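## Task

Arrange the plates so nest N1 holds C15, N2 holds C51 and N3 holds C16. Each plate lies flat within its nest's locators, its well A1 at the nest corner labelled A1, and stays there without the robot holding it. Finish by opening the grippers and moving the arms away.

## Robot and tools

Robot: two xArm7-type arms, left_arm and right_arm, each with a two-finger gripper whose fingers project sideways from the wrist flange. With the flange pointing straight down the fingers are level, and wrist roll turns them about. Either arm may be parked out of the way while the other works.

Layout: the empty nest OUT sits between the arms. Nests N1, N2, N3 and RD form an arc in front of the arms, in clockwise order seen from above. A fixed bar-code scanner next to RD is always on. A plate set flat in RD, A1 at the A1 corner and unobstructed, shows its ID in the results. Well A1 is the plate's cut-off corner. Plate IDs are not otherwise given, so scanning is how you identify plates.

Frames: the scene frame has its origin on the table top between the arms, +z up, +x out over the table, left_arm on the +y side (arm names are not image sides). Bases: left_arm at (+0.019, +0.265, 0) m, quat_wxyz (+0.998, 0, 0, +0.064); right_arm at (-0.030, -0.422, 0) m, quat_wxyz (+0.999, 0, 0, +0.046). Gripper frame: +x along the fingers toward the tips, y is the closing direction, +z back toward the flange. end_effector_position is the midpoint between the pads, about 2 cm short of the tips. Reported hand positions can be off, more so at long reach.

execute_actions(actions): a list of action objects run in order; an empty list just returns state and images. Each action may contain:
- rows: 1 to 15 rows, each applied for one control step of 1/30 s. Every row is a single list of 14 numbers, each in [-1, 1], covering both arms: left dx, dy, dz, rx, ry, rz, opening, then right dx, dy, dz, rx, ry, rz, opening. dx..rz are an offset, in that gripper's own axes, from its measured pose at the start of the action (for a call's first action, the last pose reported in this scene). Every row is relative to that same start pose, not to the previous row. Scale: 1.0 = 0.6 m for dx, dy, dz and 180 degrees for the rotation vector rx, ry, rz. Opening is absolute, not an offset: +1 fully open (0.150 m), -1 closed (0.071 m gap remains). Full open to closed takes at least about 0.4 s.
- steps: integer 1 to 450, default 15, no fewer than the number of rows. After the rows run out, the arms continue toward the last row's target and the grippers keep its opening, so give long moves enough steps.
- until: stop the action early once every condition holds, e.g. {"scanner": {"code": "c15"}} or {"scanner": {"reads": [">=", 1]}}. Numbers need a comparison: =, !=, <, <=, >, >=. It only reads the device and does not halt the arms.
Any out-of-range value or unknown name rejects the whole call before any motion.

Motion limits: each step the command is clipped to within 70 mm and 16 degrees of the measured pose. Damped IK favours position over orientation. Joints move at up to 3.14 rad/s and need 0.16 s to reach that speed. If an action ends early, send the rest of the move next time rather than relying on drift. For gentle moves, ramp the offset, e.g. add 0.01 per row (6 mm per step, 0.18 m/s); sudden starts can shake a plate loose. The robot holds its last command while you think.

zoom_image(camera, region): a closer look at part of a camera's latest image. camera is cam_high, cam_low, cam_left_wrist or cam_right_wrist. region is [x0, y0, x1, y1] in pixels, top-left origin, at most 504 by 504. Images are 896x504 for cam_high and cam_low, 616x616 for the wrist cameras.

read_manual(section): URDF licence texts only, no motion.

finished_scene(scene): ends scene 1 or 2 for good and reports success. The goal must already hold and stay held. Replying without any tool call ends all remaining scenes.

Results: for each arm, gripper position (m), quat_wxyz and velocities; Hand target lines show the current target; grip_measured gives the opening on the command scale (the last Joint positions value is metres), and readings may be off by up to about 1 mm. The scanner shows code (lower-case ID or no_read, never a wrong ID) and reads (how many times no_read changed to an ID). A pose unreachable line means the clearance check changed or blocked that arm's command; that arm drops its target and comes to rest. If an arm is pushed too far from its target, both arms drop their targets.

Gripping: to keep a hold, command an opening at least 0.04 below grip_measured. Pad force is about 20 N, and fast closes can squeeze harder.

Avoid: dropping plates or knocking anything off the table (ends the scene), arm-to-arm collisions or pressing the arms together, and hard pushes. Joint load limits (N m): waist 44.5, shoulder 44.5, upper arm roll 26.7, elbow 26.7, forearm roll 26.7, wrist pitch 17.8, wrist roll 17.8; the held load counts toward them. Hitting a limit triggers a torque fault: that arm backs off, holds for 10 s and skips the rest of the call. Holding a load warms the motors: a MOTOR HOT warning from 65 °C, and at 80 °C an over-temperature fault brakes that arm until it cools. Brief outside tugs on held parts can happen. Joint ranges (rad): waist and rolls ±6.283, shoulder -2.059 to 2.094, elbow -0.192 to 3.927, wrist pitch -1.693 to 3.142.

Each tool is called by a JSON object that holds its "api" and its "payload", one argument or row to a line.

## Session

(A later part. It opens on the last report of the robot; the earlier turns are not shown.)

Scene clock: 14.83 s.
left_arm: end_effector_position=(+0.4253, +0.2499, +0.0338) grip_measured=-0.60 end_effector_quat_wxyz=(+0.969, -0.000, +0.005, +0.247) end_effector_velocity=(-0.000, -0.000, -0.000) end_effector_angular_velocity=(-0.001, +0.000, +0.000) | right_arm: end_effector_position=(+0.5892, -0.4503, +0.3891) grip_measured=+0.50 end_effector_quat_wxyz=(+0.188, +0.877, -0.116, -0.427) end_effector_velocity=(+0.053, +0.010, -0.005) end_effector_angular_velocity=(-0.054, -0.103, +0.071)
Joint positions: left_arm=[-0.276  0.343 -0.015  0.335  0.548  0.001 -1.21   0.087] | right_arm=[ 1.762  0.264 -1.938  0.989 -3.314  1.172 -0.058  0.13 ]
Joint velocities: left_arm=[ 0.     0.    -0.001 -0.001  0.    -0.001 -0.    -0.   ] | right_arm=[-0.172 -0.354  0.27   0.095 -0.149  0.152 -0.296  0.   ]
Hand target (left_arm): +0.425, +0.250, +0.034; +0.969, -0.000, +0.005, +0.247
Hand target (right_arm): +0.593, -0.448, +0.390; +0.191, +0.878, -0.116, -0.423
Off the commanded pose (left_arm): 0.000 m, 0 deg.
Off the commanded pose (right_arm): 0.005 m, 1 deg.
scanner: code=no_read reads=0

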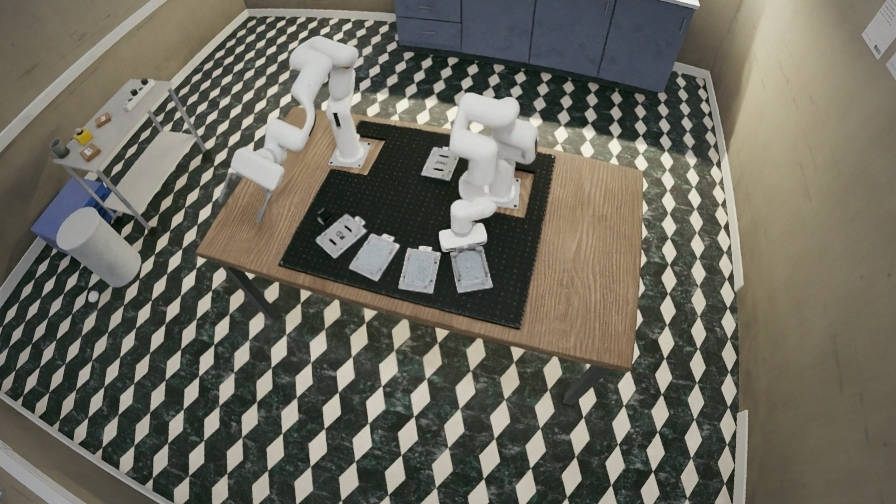

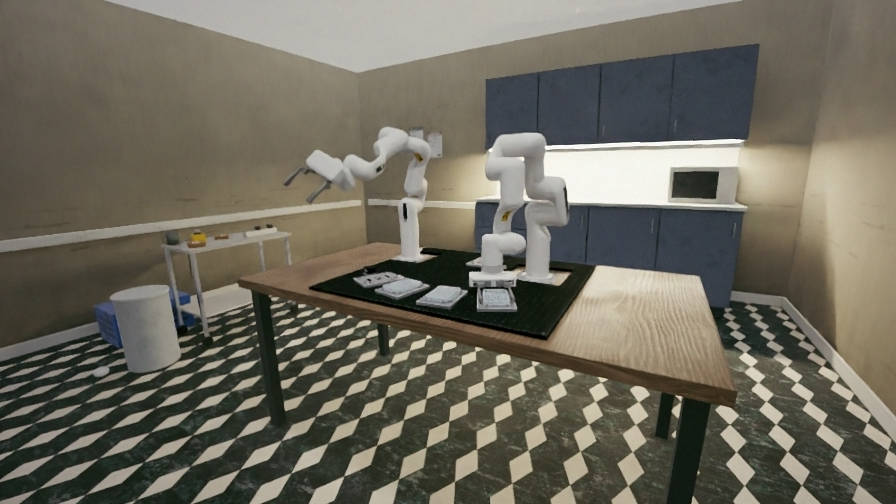

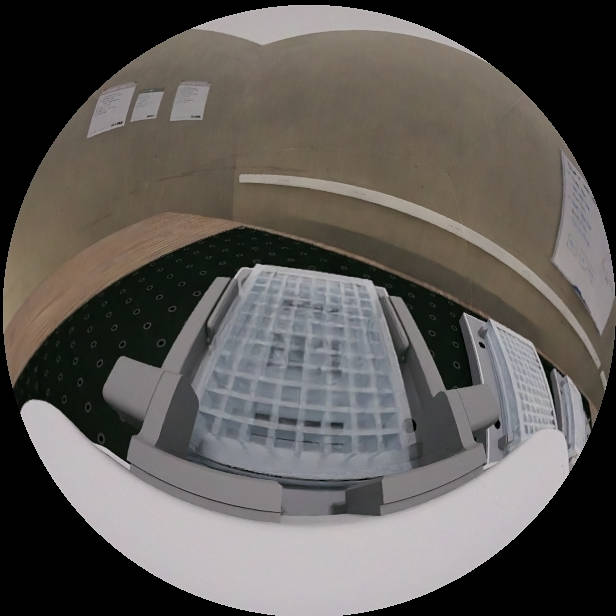

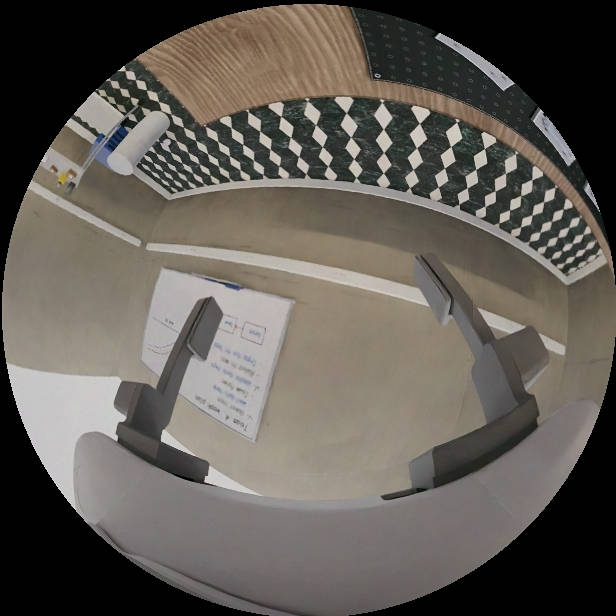

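{"api": "zoom_image", "payload": {
  "camera": "cam_left_wrist",
  "region": [170, 280, 450, 520]
}}

{"api": "execute_actions", "payload": {
  "actions": [
    {"rows": [[0,0,0.005,0,0,0,-0.75,0.0027,0.028,0.0058,0.096,-0.0013,-0.038,0.5],[0,0,0.012,0,0,0,-0.75,0.0085,0.0525,0.0198,0.192,-0.0027,-0.076,0.5],[0,0,0.022,0,0,0,-0.75,0.0168,0.071,0.04,0.288,-0.004,-0.114,0.5],[0,0,0.034,0,0,0,-0.75,0.0268,0.0813,0.0652,0.384,-0.0054,-0.1525,0.5],[0,0,0.046,0,0,0,-0.75,0.0373,0.0827,0.0918,0.48,-0.0067,-0.191,0.5],[0,0,0.058,0,0,0,-0.75,0.0373,0.0827,0.0918,0.48,-0.0067,-0.191,0.5],[0,0,0.07,0,0,0,-0.75,0.0373,0.0827,0.0918,0.48,-0.0067,-0.191,0.5],[0,0,0.082,0,0,0,-0.75,0.0373,0.0827,0.0918,0.48,-0.0067,-0.191,0.5],[0,0,0.094,0,0,0,-0.75,0.0373,0.0827,0.0918,0.48,-0.0067,-0.191,0.5],[0,0,0.106,0,0,0,-0.75,0.0373,0.0827,0.0918,0.48,-0.0067,-0.191,0.5],[0,0,0.118,0,0,0,-0.75,0.0373,0.0827,0.0918,0.48,-0.0067,-0.191,0.5],[0,0,0.13,0,0,0,-0.75,0.0373,0.0827,0.0918,0.48,-0.0067,-0.191,0.5]], "steps": 28}
  ]
}}

Region (170, 280, 450, 520) of cam_left_wrist's 616x616 image, scaled by 1.800, with more detail than that image has; it fills the top 432 rows of this view, and the rest is white.

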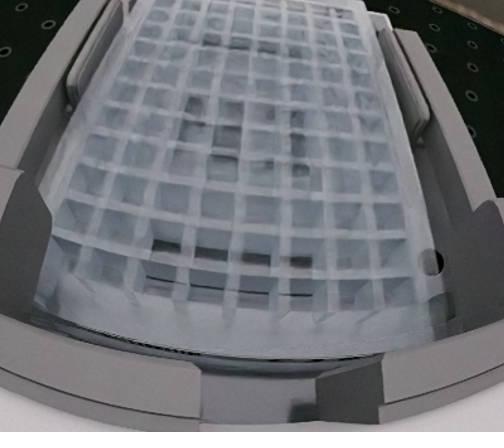

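Scene clock: 16.10 s.
left_arm: end_effector_position=(+0.4257, +0.2502, +0.1112) grip_measured=-0.61 end_effector_quat_wxyz=(+0.969, +0.001, +0.003, +0.248) end_effector_velocity=(+0.002, +0.004, +0.002) end_effector_angular_velocity=(-0.058, +0.058, -0.012) | right_arm: end_effector_position=(+0.5568, -0.5136, +0.3611) grip_measured=+0.50 end_effector_quat_wxyz=(-0.505, +0.797, -0.119, -0.309) end_effector_velocity=(-0.004, -0.005, -0.001) end_effector_angular_velocity=(+1.405, -0.337, -0.819)
Joint positions: left_arm=[-0.16  -0.052 -0.284  0.255 -0.05   0.311 -0.769  0.086] | right_arm=[ 1.92   0.222 -2.078  0.935 -1.929  1.252  0.007  0.13 ]
Joint velocities: left_arm=[-0.048 -0.068  0.037  0.017 -0.277  0.124  0.265 -0.   ] | right_arm=[ 0.178 -0.187 -0.005  0.241  1.679  0.202 -0.213 -0.   ]
Hand target (left_arm): +0.426, +0.250, +0.111; +0.969, +0.000, +0.005, +0.247
Hand target (right_arm): +0.556, -0.513, +0.360; -0.571, +0.760, -0.124, -0.284
Off the commanded pose (left_arm): 0.001 m, 0 deg.
Off the commanded pose (right_arm): 0.003 m, 10 deg.
scanner: code=no_read reads=0

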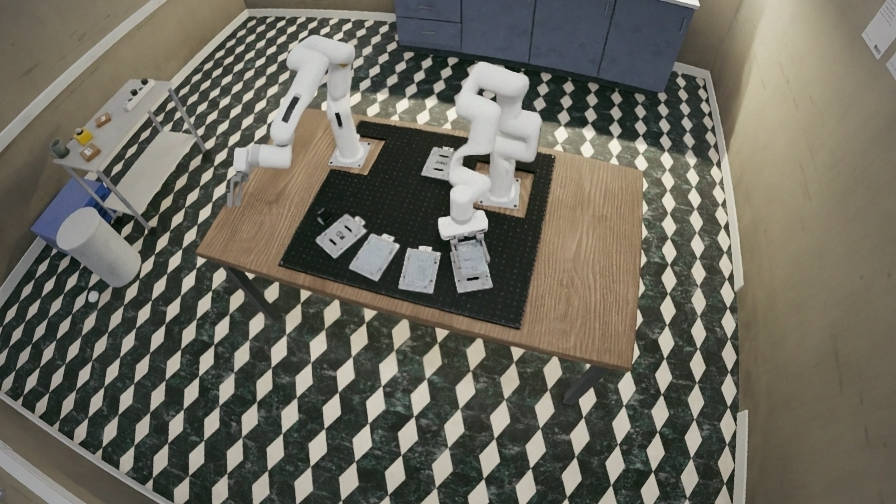

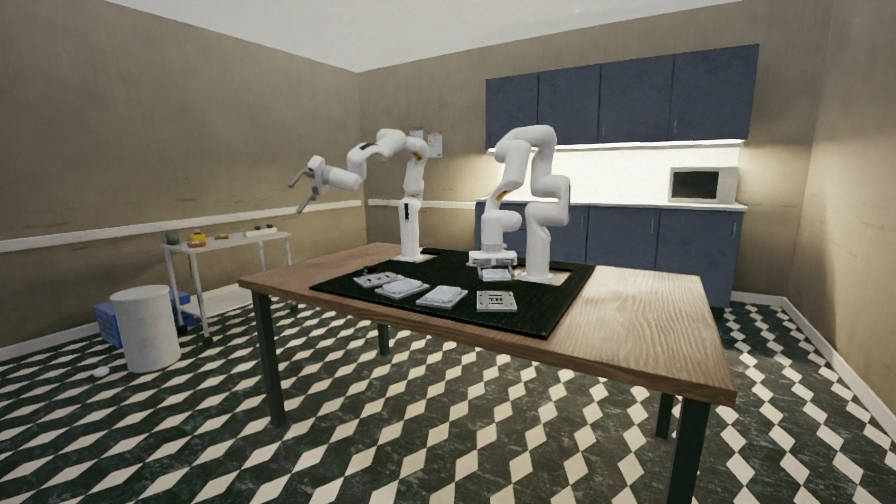

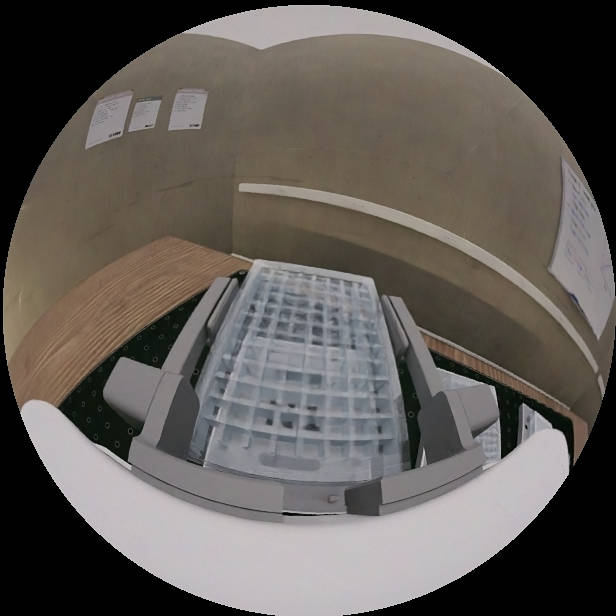

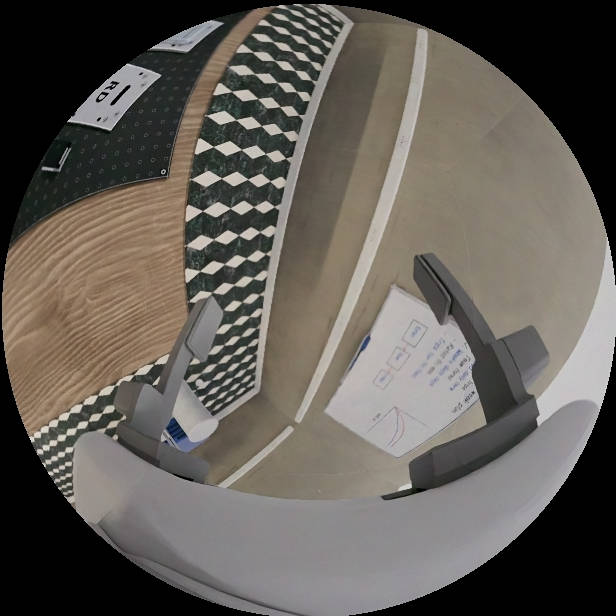

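{"api": "execute_actions", "payload": {
  "actions": [
    {"rows": [[0,0,0,0,0,0,-0.75,0,0,0,0.125,-0.0076,-0.0547,0.3],[0,0,0,0,0,0,-0.75,0,0,0,0.25,-0.0152,-0.1095,0.1],[0,0,0,0,0,0,-0.75,0,0,0,0.375,-0.0229,-0.1642,-0.1],[0,0,0,0,0,0,-0.75,0,0,0,0.5,-0.0305,-0.219,-0.2],[0,0,0,0,0,0,-0.75,0,0,0,0.6257,-0.0381,-0.2737,-0.2]], "steps": 40},
    {"rows": [[0,0,0,0,0,0,-0.75,-0.03,0.067,-0.04,0,0,0,-0.2],[0,0,0,0,0,0,-0.75,-0.06,0.135,-0.08,0,0,0,-0.2],[0,0,0,0,0,0,-0.75,-0.09,0.2,-0.12,0,0,0,-0.2],[0,0,0,0,0,0,-0.75,-0.12,0.27,-0.16,0,0,0,-0.2],[0,0,0,0,0,0,-0.75,-0.15,0.336,-0.2,0,0,0,-0.2],[0,0,0,0,0,0,-0.75,-0.18,0.404,-0.24,0,0,0,-0.2],[0,0,0,0,0,0,-0.75,-0.21,0.471,-0.28,0,0,0,-0.2],[0,0,0,0,0,0,-0.75,-0.24,0.538,-0.32,0,0,0,-0.2],[0,0,0,0,0,0,-0.75,-0.27,0.605,-0.36,0,0,0,-0.2],[0,0,0,0,0,0,-0.75,-0.2993,0.6727,-0.4018,0,0,0,-0.2]], "steps": 40}
  ]
}}

Scene clock: 19.30 s.
left_arm: end_effector_position=(+0.4244, +0.2507, +0.1097) grip_measured=-0.67 end_effector_quat_wxyz=(+0.969, +0.002, +0.005, +0.248) end_effector_velocity=(+0.003, -0.000, +0.003) end_effector_angular_velocity=(-0.002, -0.007, +0.001) | right_arm: end_effector_position=(+0.4482, -0.0878, +0.1239) grip_measured=-0.20 end_effector_quat_wxyz=(+0.997, +0.042, +0.042, -0.043) end_effector_velocity=(+0.030, +0.074, +0.039) end_effector_angular_velocity=(-0.557, -0.596, -0.552)
Joint positions: left_arm=[-0.159 -0.051 -0.284  0.253 -0.05   0.313 -0.769  0.084] | right_arm=[ 2.945 -0.55  -2.24   0.951 -0.513  0.655  1.225  0.103]
Joint velocities: left_arm=[ 0.001 -0.     0.001  0.007 -0.001  0.001  0.001  0.   ] | right_arm=[ 1.315 -0.043 -0.947  0.534 -0.813  0.126  1.482 -0.   ]
Hand target (left_arm): +0.426, +0.250, +0.111; +0.969, +0.001, +0.003, +0.248
Hand target (right_arm): +0.451, -0.086, +0.124; +0.997, +0.016, +0.013, -0.072
Off the commanded pose (left_arm): 0.002 m, 0 deg.
Off the commanded pose (right_arm): 0.007 m, 9 deg.
scanner: code=no_read reads=0

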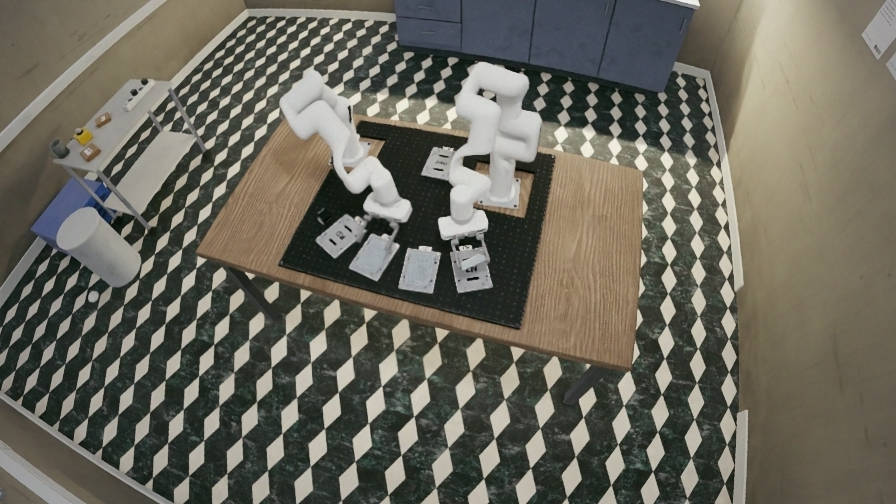

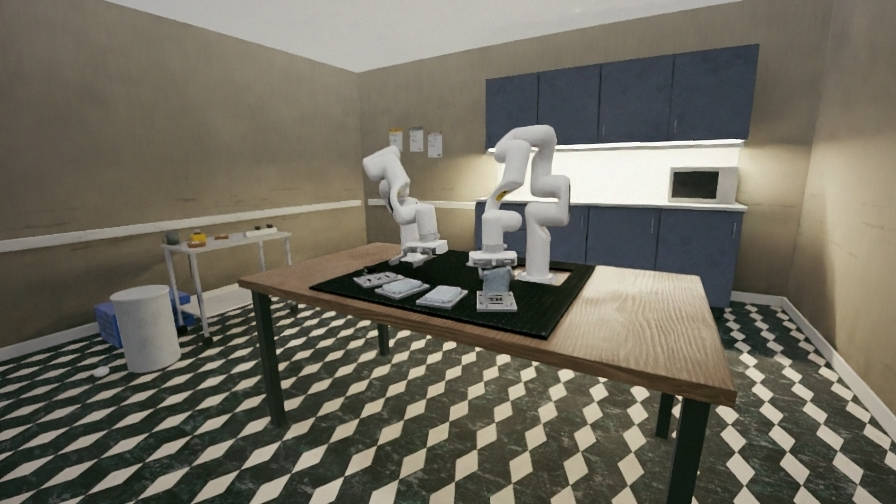

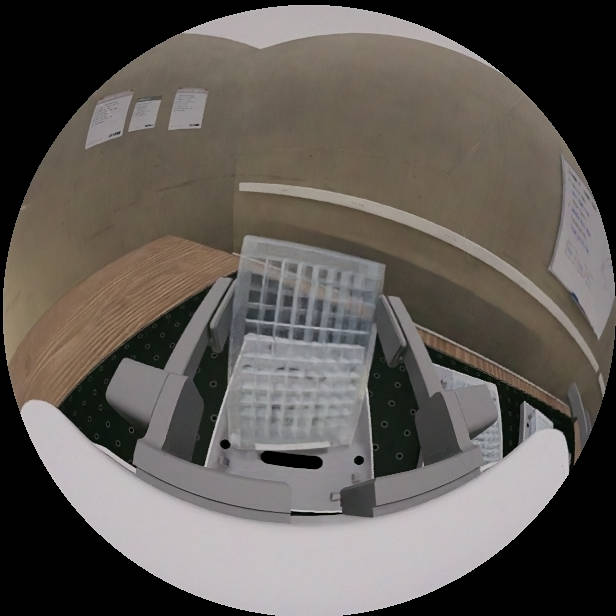

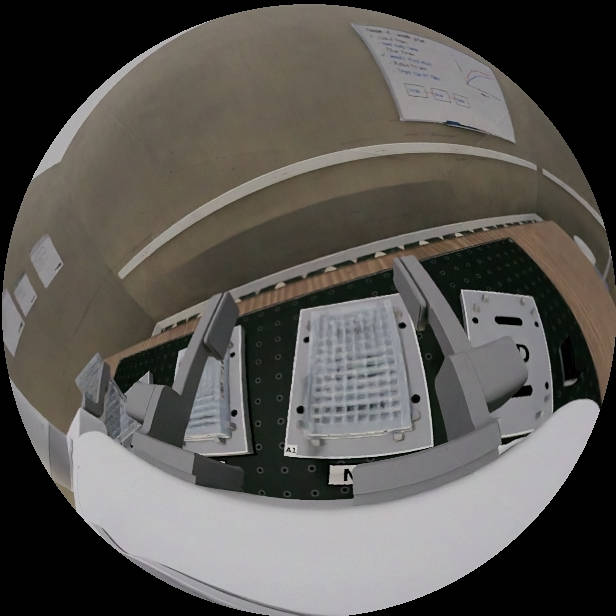

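{"api": "zoom_image", "payload": {
  "camera": "cam_low",
  "region": [440, 240, 560, 320]
}}

{"api": "zoom_image", "payload": {
  "camera": "cam_right_wrist",
  "region": [50, 330, 190, 470]
}}

{"api": "zoom_image", "payload": {
  "camera": "cam_high",
  "region": [420, 200, 520, 300]
}}

Region (440, 240, 560, 320) of cam_low's 896x504 image, scaled by 4.200, with more detail than that image has.

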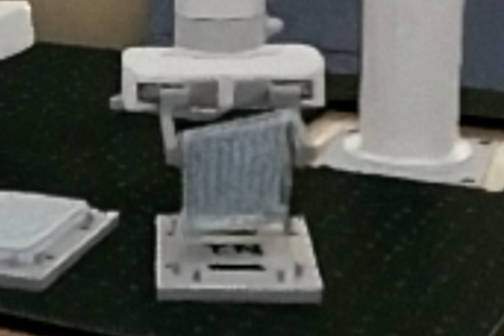

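Region (50, 330, 190, 470) of cam_right_wrist's 616x616 image, scaled by 3.600, with more detail than that image has.

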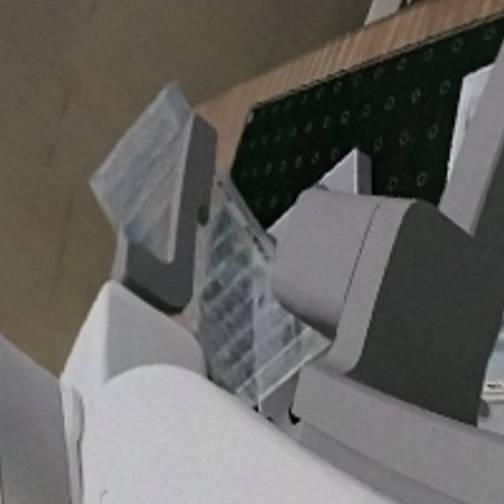

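Region (420, 200, 520, 300) of cam_high's 896x504 image, scaled by 5.040, with more detail than that image has.

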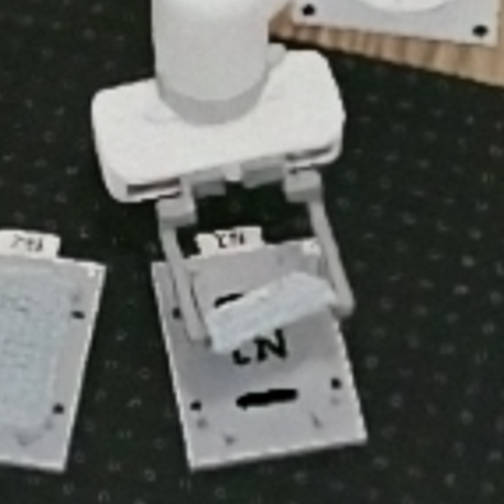

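{"api": "execute_actions", "payload": {
  "actions": [
    {"rows": [[0,0,0,0,0,0,-0.7,0,0,0,-0.013,-0.013,-0.014,-0.2],[0.006,0,-0.003,0,0,0,-0.7,0,0,0,-0.0267,-0.0267,-0.028,-0.2],[0.012,0,-0.0065,0,0,0,-0.7,0,0,0,-0.0267,-0.0267,-0.028,-0.2],[0.018,0,-0.01,0,0,0,-0.7,0,0,0,-0.0267,-0.0267,-0.028,-0.2],[0.024,0,-0.0133,0,0,0,-0.7,0,0,0,-0.0267,-0.0267,-0.028,-0.2],[0.03,0,-0.018,0,0,0,-0.7,0,0,0,-0.0267,-0.0267,-0.028,-0.2],[0.035,0,-0.0225,0,0,0,-0.7,0,0,0,-0.0267,-0.0267,-0.028,-0.2],[0.04,0,-0.027,0,0,0,-0.7,0,0,0,-0.0267,-0.0267,-0.028,-0.2],[0.045,0,-0.0317,0,0,0,-0.7,0,0,0,-0.0267,-0.0267,-0.028,-0.2],[0.05,0,-0.037,0,0,0,-0.7,0,0,0,-0.0267,-0.0267,-0.028,-0.2],[0.054,0,-0.042,0,0,0,-0.7,0,0,0,-0.0267,-0.0267,-0.028,-0.2],[0.059,0,-0.047,0,0,0,-0.7,0,0,0,-0.0267,-0.0267,-0.028,-0.2],[0.0633,0,-0.0525,0,0,0,-0.7,0,0,0,-0.0267,-0.0267,-0.028,-0.2]], "steps": 25}
  ]
}}

Scene clock: 20.80 s.
left_arm: end_effector_position=(+0.4574, +0.2684, +0.0783) grip_measured=-0.67 end_effector_quat_wxyz=(+0.969, +0.002, +0.005, +0.247) end_effector_velocity=(+0.000, +0.001, -0.000) end_effector_angular_velocity=(+0.001, -0.000, +0.002) | right_arm: end_effector_position=(+0.4481, -0.0877, +0.1238) grip_measured=-0.20 end_effector_quat_wxyz=(+0.996, -0.003, +0.004, -0.087) end_effector_velocity=(-0.000, -0.000, -0.001) end_effector_angular_velocity=(-0.001, +0.001, -0.001)
Joint positions: left_arm=[-0.12   0.165 -0.189  0.357  0.148  0.208 -0.824  0.084] | right_arm=[ 3.108 -0.558 -2.364  1.011 -0.612  0.7    1.425  0.103]
Joint velocities: left_arm=[-0.002  0.003  0.005  0.001  0.005 -0.001 -0.004  0.   ] | right_arm=[-0.    -0.001 -0.    -0.    -0.     0.     0.001 -0.   ]
Hand target (left_arm): +0.457, +0.269, +0.078; +0.969, +0.002, +0.005, +0.248
Hand target (right_arm): +0.448, -0.088, +0.124; +0.996, -0.003, +0.004, -0.086
Off the commanded pose (left_arm): 0.001 m, 0 deg.
Off the commanded pose (right_arm): 0.000 m, 0 deg.
scanner: code=no_read reads=0

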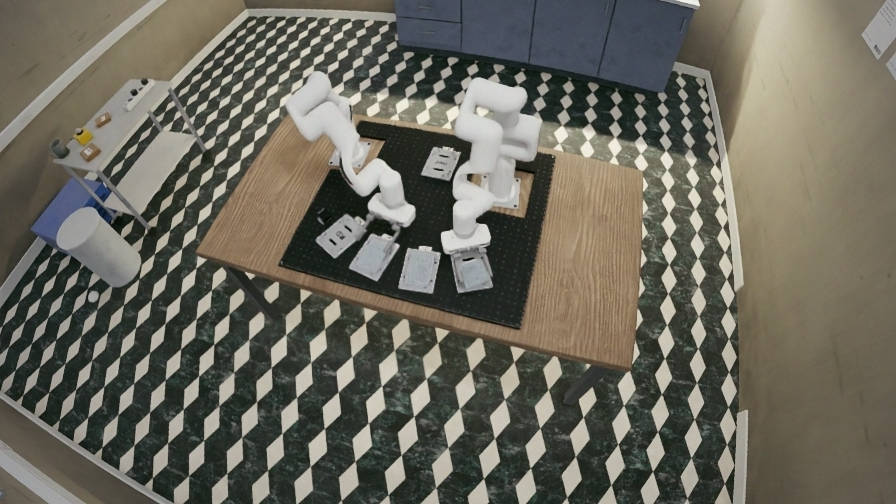

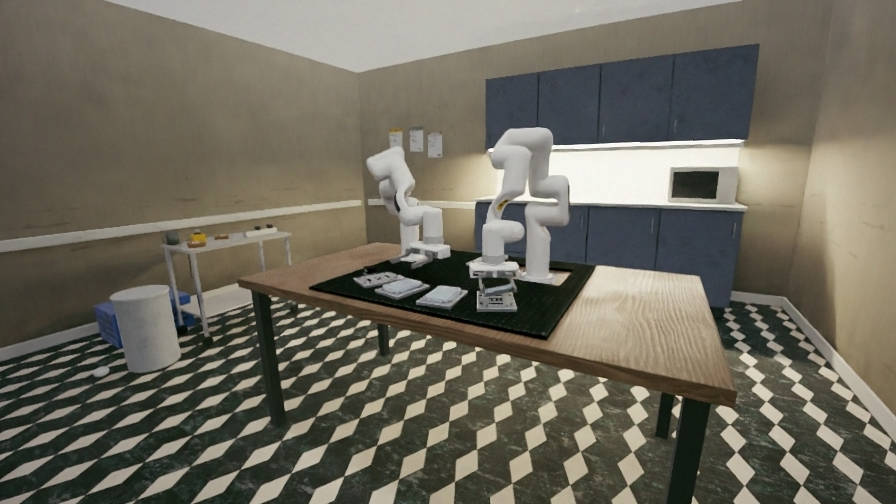

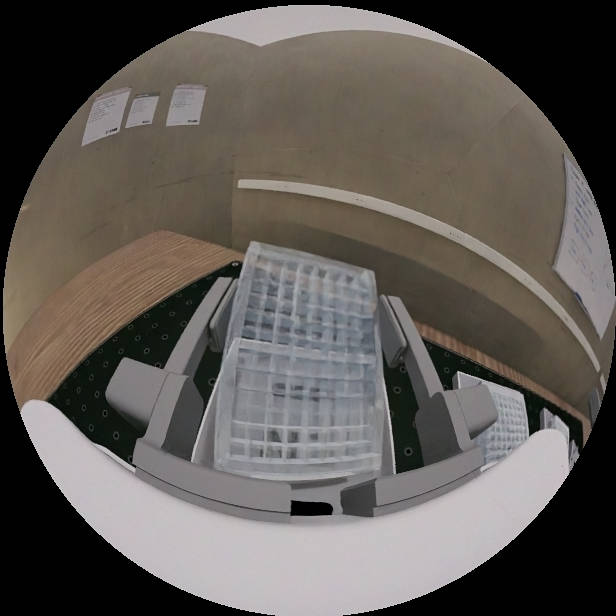

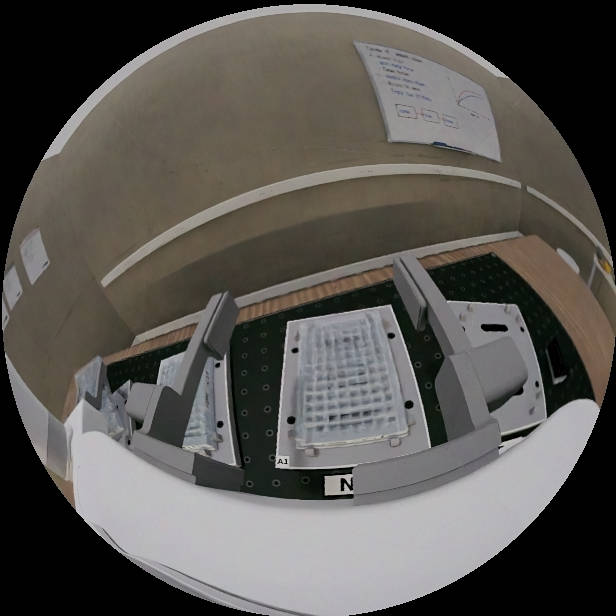

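{"api": "execute_actions", "payload": {
  "actions": [
    {"rows": [[0.004,0,-0.006,0,0,0,-0.7,0,0,0,0,0,0,-0.2],[0.008,0,-0.012,0,0,0,-0.7,0,0,0,0,0,0,-0.2],[0.011,0,-0.018,0,0,0,-0.7,0,0,0,0,0,0,-0.2],[0.014,0,-0.024,0,0,0,-0.7,0,0,0,0,0,0,-0.2],[0.016,0,-0.03,0,0,0,-0.7,0,0,0,0,0,0,-0.2],[0.018,0,-0.036,0,0,0,-0.7,0,0,0,0,0,0,-0.2],[0.019,0,-0.042,0,0,0,-0.7,0,0,0,0,0,0,-0.2],[0.02,0,-0.048,0,0,0,-0.7,0,0,0,0,0,0,-0.2],[0.02,0,-0.054,0,0,0,-0.7,0,0,0,0,0,0,-0.2]], "steps": 20}
  ]
}}

{"api": "zoom_image", "payload": {
  "camera": "cam_low",
  "region": [440, 240, 560, 320]
}}

Scene clock: 21.73 s.
left_arm: end_effector_position=(+0.4689, +0.2738, +0.0474) grip_measured=-0.67 end_effector_quat_wxyz=(+0.969, +0.001, +0.003, +0.247) end_effector_velocity=(-0.001, +0.001, -0.002) end_effector_angular_velocity=(+0.003, +0.006, +0.002) | right_arm: end_effector_position=(+0.4481, -0.0877, +0.1238) grip_measured=-0.20 end_effector_quat_wxyz=(+0.996, -0.003, +0.004, -0.087) end_effector_velocity=(+0.000, -0.000, -0.000) end_effector_angular_velocity=(+0.001, +0.001, +0.000)
Joint positions: left_arm=[-0.178  0.322 -0.084  0.417  0.25   0.106 -0.879  0.084] | right_arm=[ 3.108 -0.558 -2.364  1.011 -0.612  0.7    1.425  0.103]
Joint velocities: left_arm=[-0.002  0.006  0.005  0.001  0.002  0.002 -0.001  0.   ] | right_arm=[-0.001 -0.001  0.    -0.     0.    -0.001 -0.001 -0.   ]
Hand target (left_arm): +0.468, +0.274, +0.046; +0.969, +0.002, +0.005, +0.247
Hand target (right_arm): +0.448, -0.088, +0.124; +0.996, -0.003, +0.004, -0.087
Off the commanded pose (left_arm): 0.002 m, 0 deg.
Off the commanded pose (right_arm): 0.000 m, 0 deg.
scanner: code=no_read reads=0

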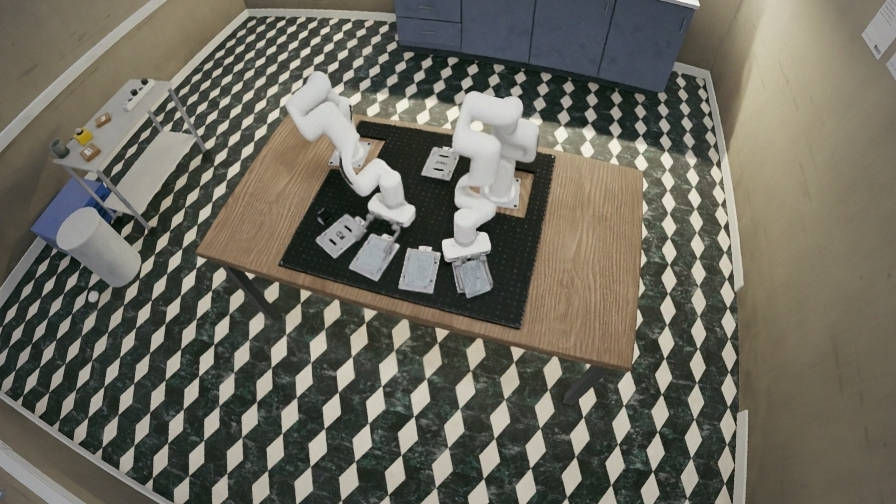

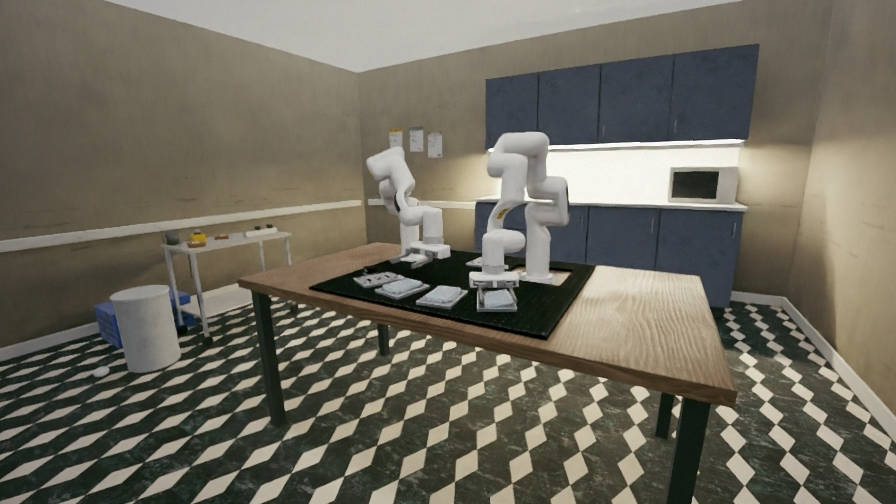

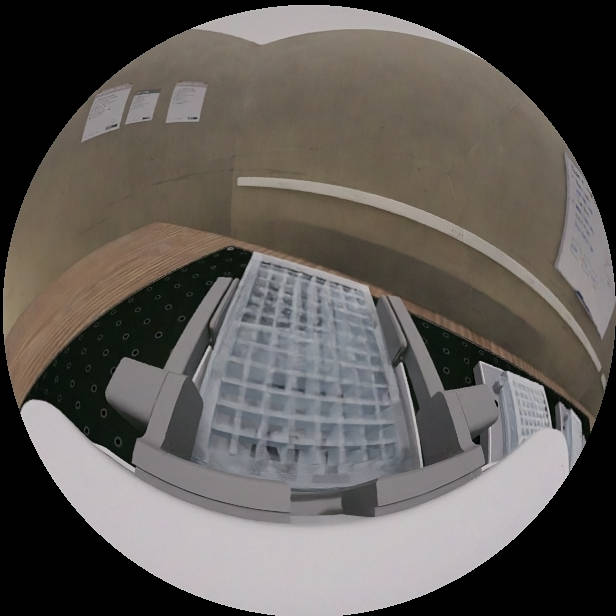

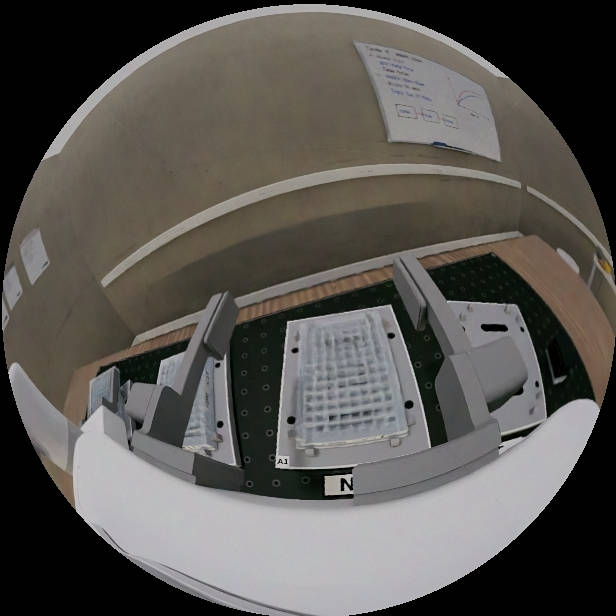

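Region (440, 240, 560, 320) of cam_low's 896x504 image, scaled by 4.200, with more detail than that image has.

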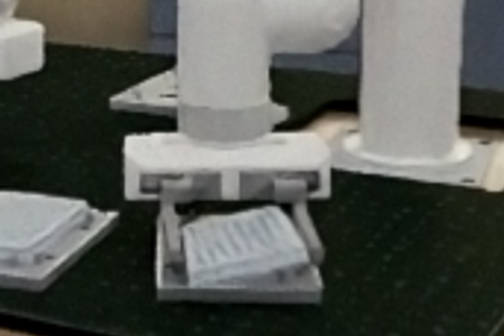

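{"api": "execute_actions", "payload": {
  "actions": [
    {"rows": [[0,0,0,0,0,0,-0.66,0,0,0,0,0,0,-0.2],[0,0,0,0,0,0,-0.62,0,0,0,0,0,0,-0.2],[0,0,0,0,0,0,-0.58,0,0,0,0,0,0,-0.2],[0,0,0,0,0,0,-0.5,0,0,0,0,0,0,-0.2],[0,0,0,0,0,0,-0.4,0,0,0,0,0,0,-0.2],[0,0,0,0,0,0,-0.3,0,0,0,0,0,0,-0.2],[0,0,0,0,0,0,-0.2,0,0,0,0,0,0,-0.2],[0,0,0,0,0,0,-0.2,0,0,0,0,0,0,-0.2],[0,0,0.015,0,0,0,-0.2,0,0,0,0,0,0,-0.2],[-0.01,0,0.035,0,0,0,-0.2,0,0,0,0,0,0,-0.2],[-0.03,0,0.055,0,0,0,-0.2,0,0,0,0,0,0,-0.2],[-0.05,0,0.07,0,0,0,-0.2,0,0,0,0,0,0,-0.2],[-0.07,0,0.075,0,0,0,-0.2,0,0,0,0,0,0,-0.2]], "steps": 25}
  ]
}}

{"api": "zoom_image", "payload": {
  "camera": "cam_left_wrist",
  "region": [170, 260, 430, 520]
}}

Scene clock: 22.77 s.
left_arm: end_effector_position=(+0.4325, +0.2539, +0.0922) grip_measured=-0.20 end_effector_quat_wxyz=(+0.969, +0.002, +0.002, +0.247) end_effector_velocity=(-0.003, +0.002, -0.002) end_effector_angular_velocity=(-0.013, +0.020, +0.002) | right_arm: end_effector_position=(+0.4481, -0.0877, +0.1238) grip_measured=-0.20 end_effector_quat_wxyz=(+0.996, -0.003, +0.004, -0.087) end_effector_velocity=(-0.000, -0.000, -0.000) end_effector_angular_velocity=(-0.001, +0.000, -0.002)
Joint positions: left_arm=[-0.165  0.057 -0.231  0.278  0.06   0.228 -0.827  0.103] | right_arm=[ 3.108 -0.558 -2.364  1.011 -0.612  0.7    1.425  0.103]
Joint velocities: left_arm=[ 0.012 -0.018 -0.025 -0.005 -0.096  0.027  0.08  -0.   ] | right_arm=[ 0.    -0.    -0.    -0.     0.     0.     0.001 -0.   ]
Hand target (left_arm): +0.432, +0.254, +0.092; +0.969, +0.001, +0.003, +0.247
Hand target (right_arm): +0.448, -0.088, +0.124; +0.996, -0.003, +0.004, -0.087
Off the commanded pose (left_arm): 0.001 m, 0 deg.
Off the commanded pose (right_arm): 0.000 m, 0 deg.
scanner: code=no_read reads=0

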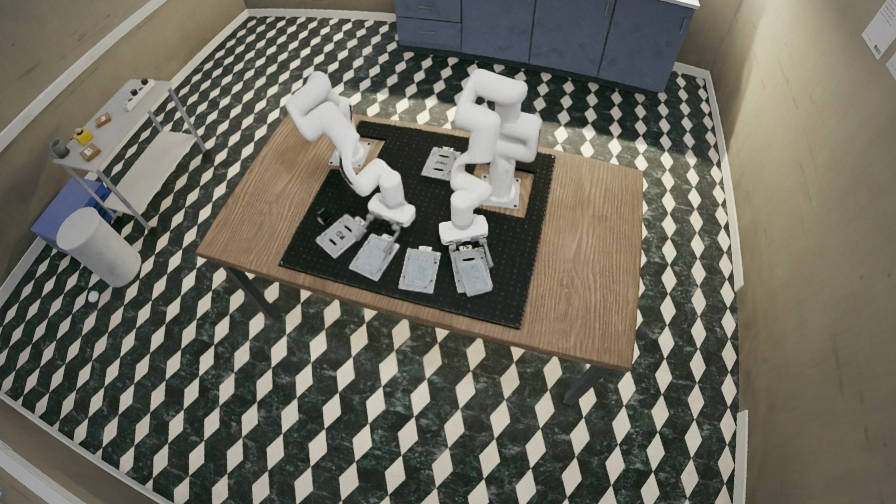

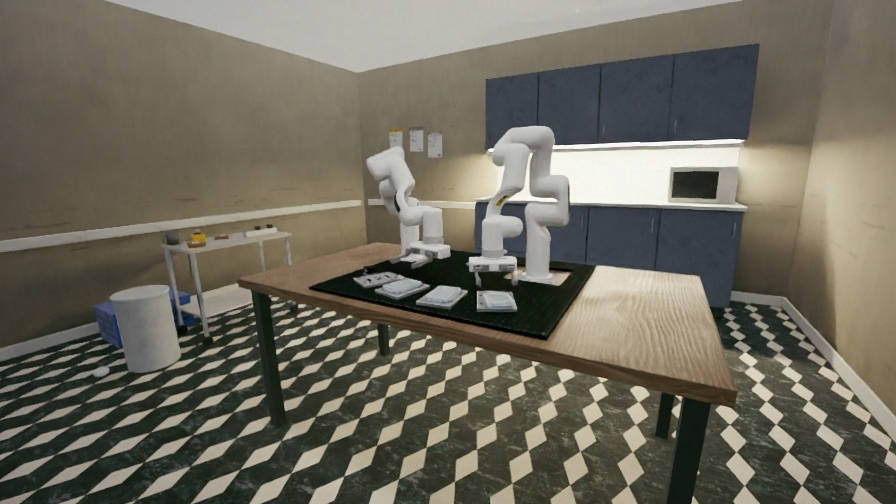

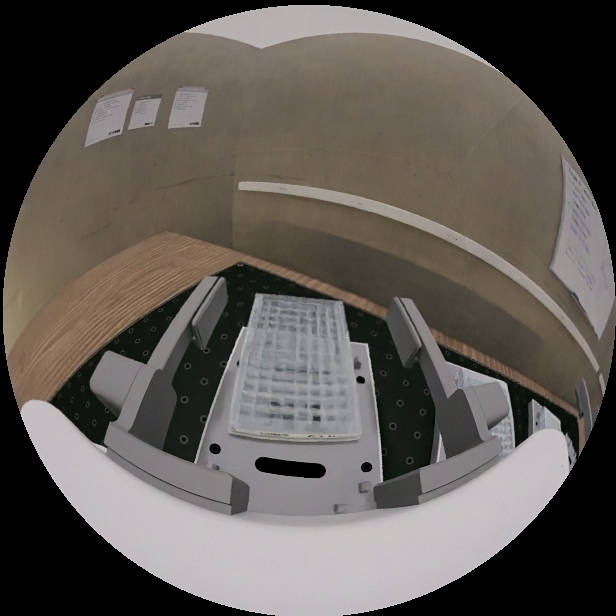

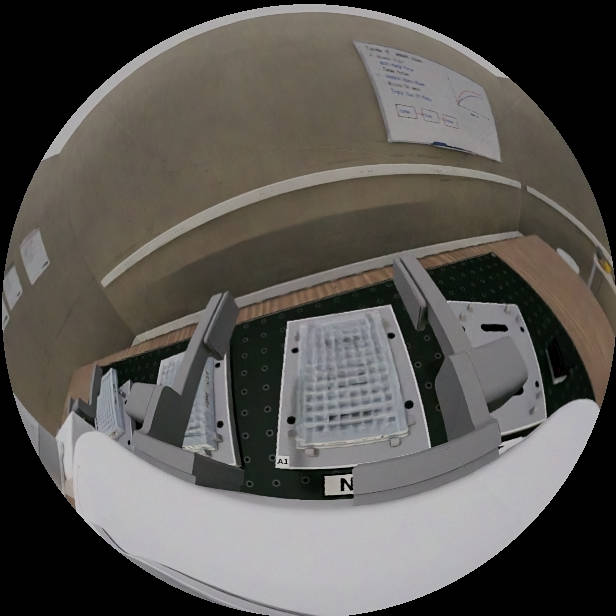

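Region (170, 260, 430, 520) of cam_left_wrist's 616x616 image, scaled by 1.938, with more detail than that image has.

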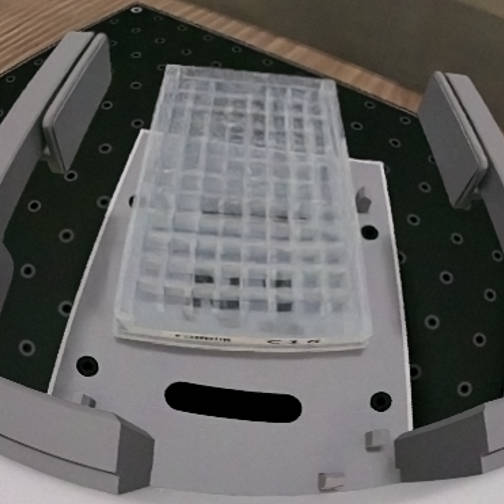

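{"api": "execute_actions", "payload": {
  "actions": [
    {"rows": [[0.012,0.001,-0.012,0,-0.005,0.004,-0.2,0.007,-0.007,-0.015,0,0,0,-0.2],[0.026,0.002,-0.026,0,-0.01,0.008,-0.2,0.014,-0.014,-0.032,0,0,0,-0.2],[0.04,0.003,-0.04,0,-0.016,0.012,-0.2,0.021,-0.021,-0.05,0,0,0,-0.2],[0.0547,0.0033,-0.054,0,-0.022,0.0167,-0.2,0.028,-0.028,-0.066,0,0,0,-0.2],[0.0547,0.0033,-0.066,0,-0.022,0.0167,-0.2,0.033,-0.033,-0.08,0,0,0,-0.2],[0.0547,0.0033,-0.076,0,-0.022,0.0167,-0.2,0.033,-0.033,-0.09,0,0,0,-0.2],[0.0547,0.0033,-0.084,0,-0.022,0.0167,-0.2,0.033,-0.033,-0.09,0,0,0,-0.2],[0.0547,0.0033,-0.09,0,-0.022,0.0167,-0.2,0.033,-0.033,-0.09,0,0,0,-0.2]], "steps": 22}
  ]
}}

{"api": "zoom_image", "payload": {
  "camera": "cam_left_wrist",
  "region": [170, 260, 450, 520]
}}

{"api": "zoom_image", "payload": {
  "camera": "cam_right_wrist",
  "region": [180, 250, 460, 510]
}}

Scene clock: 24.43 s.
left_arm: end_effector_position=(+0.4606, +0.2697, +0.0387) grip_measured=-0.20 end_effector_quat_wxyz=(+0.962, +0.009, -0.031, +0.271) end_effector_velocity=(+0.001, +0.003, -0.000) end_effector_angular_velocity=(+0.014, -0.019, +0.010) | right_arm: end_effector_position=(+0.4637, -0.1111, +0.0701) grip_measured=-0.20 end_effector_quat_wxyz=(+0.996, -0.003, +0.004, -0.087) end_effector_velocity=(-0.000, +0.000, -0.001) end_effector_angular_velocity=(-0.000, +0.001, +0.001)
Joint positions: left_arm=[-0.452  0.413  0.142  0.414  0.298 -0.044 -1.042  0.103] | right_arm=[ 3.133 -0.669 -2.48   1.012 -0.741  0.598  1.456  0.103]
Joint velocities: left_arm=[-0.072  0.024  0.064  0.003 -0.008 -0.034 -0.017  0.   ] | right_arm=[ 0.001 -0.002 -0.001 -0.    -0.001 -0.     0.     0.   ]
Hand target (left_arm): +0.460, +0.271, +0.038; +0.961, +0.010, -0.031, +0.273
Hand target (right_arm): +0.464, -0.111, +0.070; +0.996, -0.003, +0.004, -0.087
Off the commanded pose (left_arm): 0.002 m, 0 deg.
Off the commanded pose (right_arm): 0.000 m, 0 deg.
scanner: code=no_read reads=0

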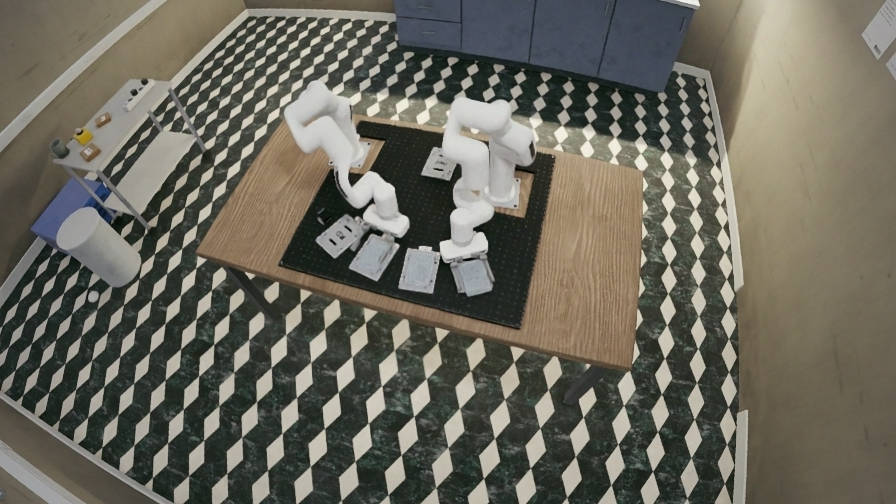

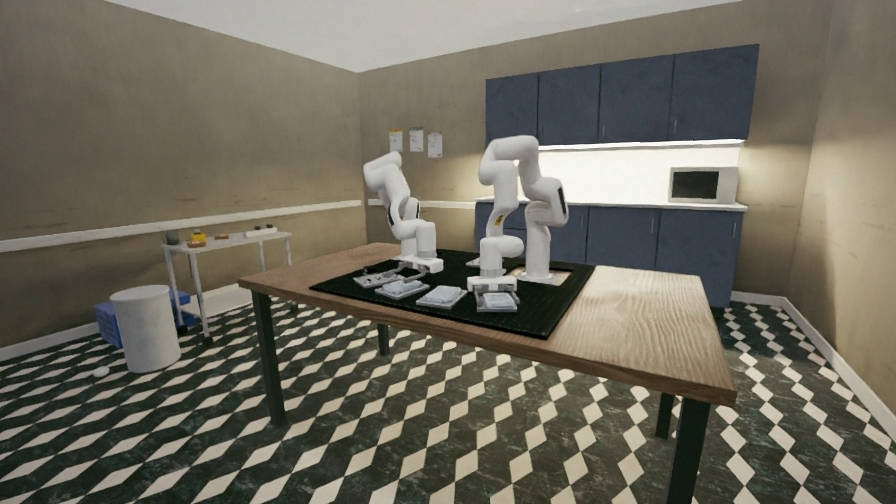

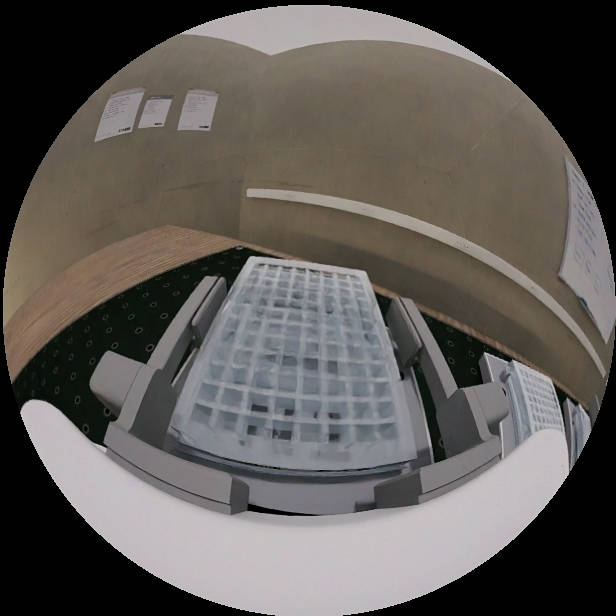

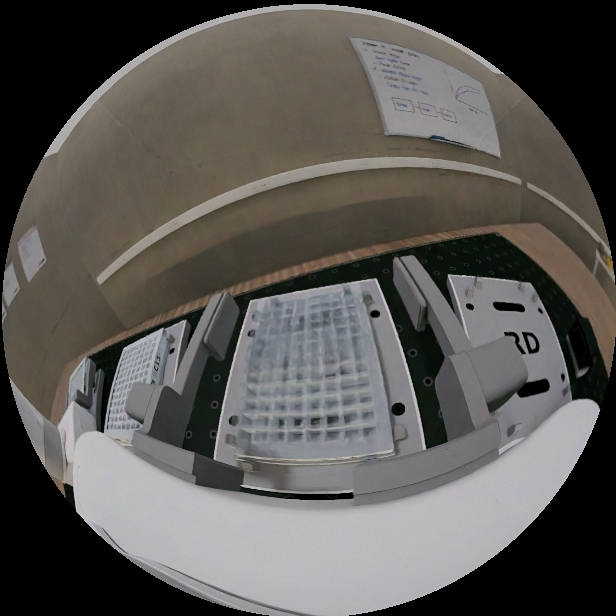

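Region (170, 260, 450, 520) of cam_left_wrist's 616x616 image, scaled by 1.800, with more detail than that image has; it fills the top 468 rows of this view, and the rest is white.

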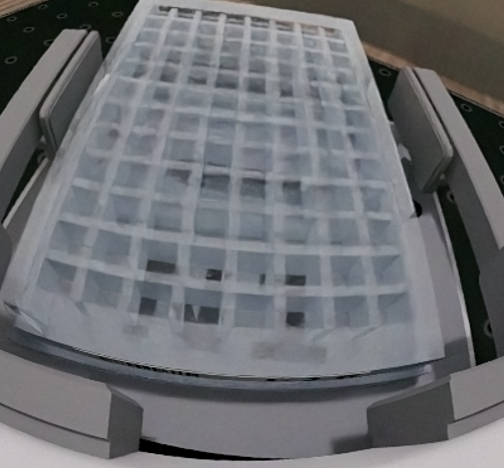

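Region (180, 250, 460, 510) of cam_right_wrist's 616x616 image, scaled by 1.800, with more detail than that image has; it fills the top 468 rows of this view, and the rest is white.

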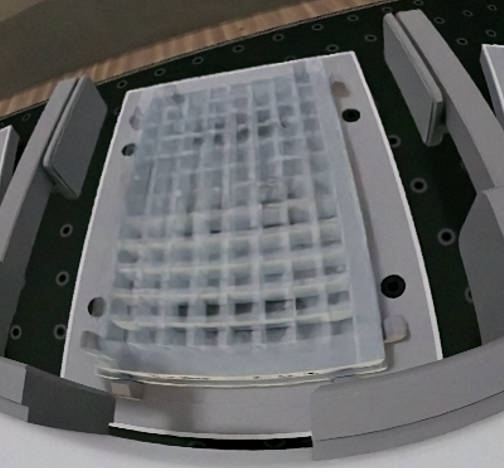

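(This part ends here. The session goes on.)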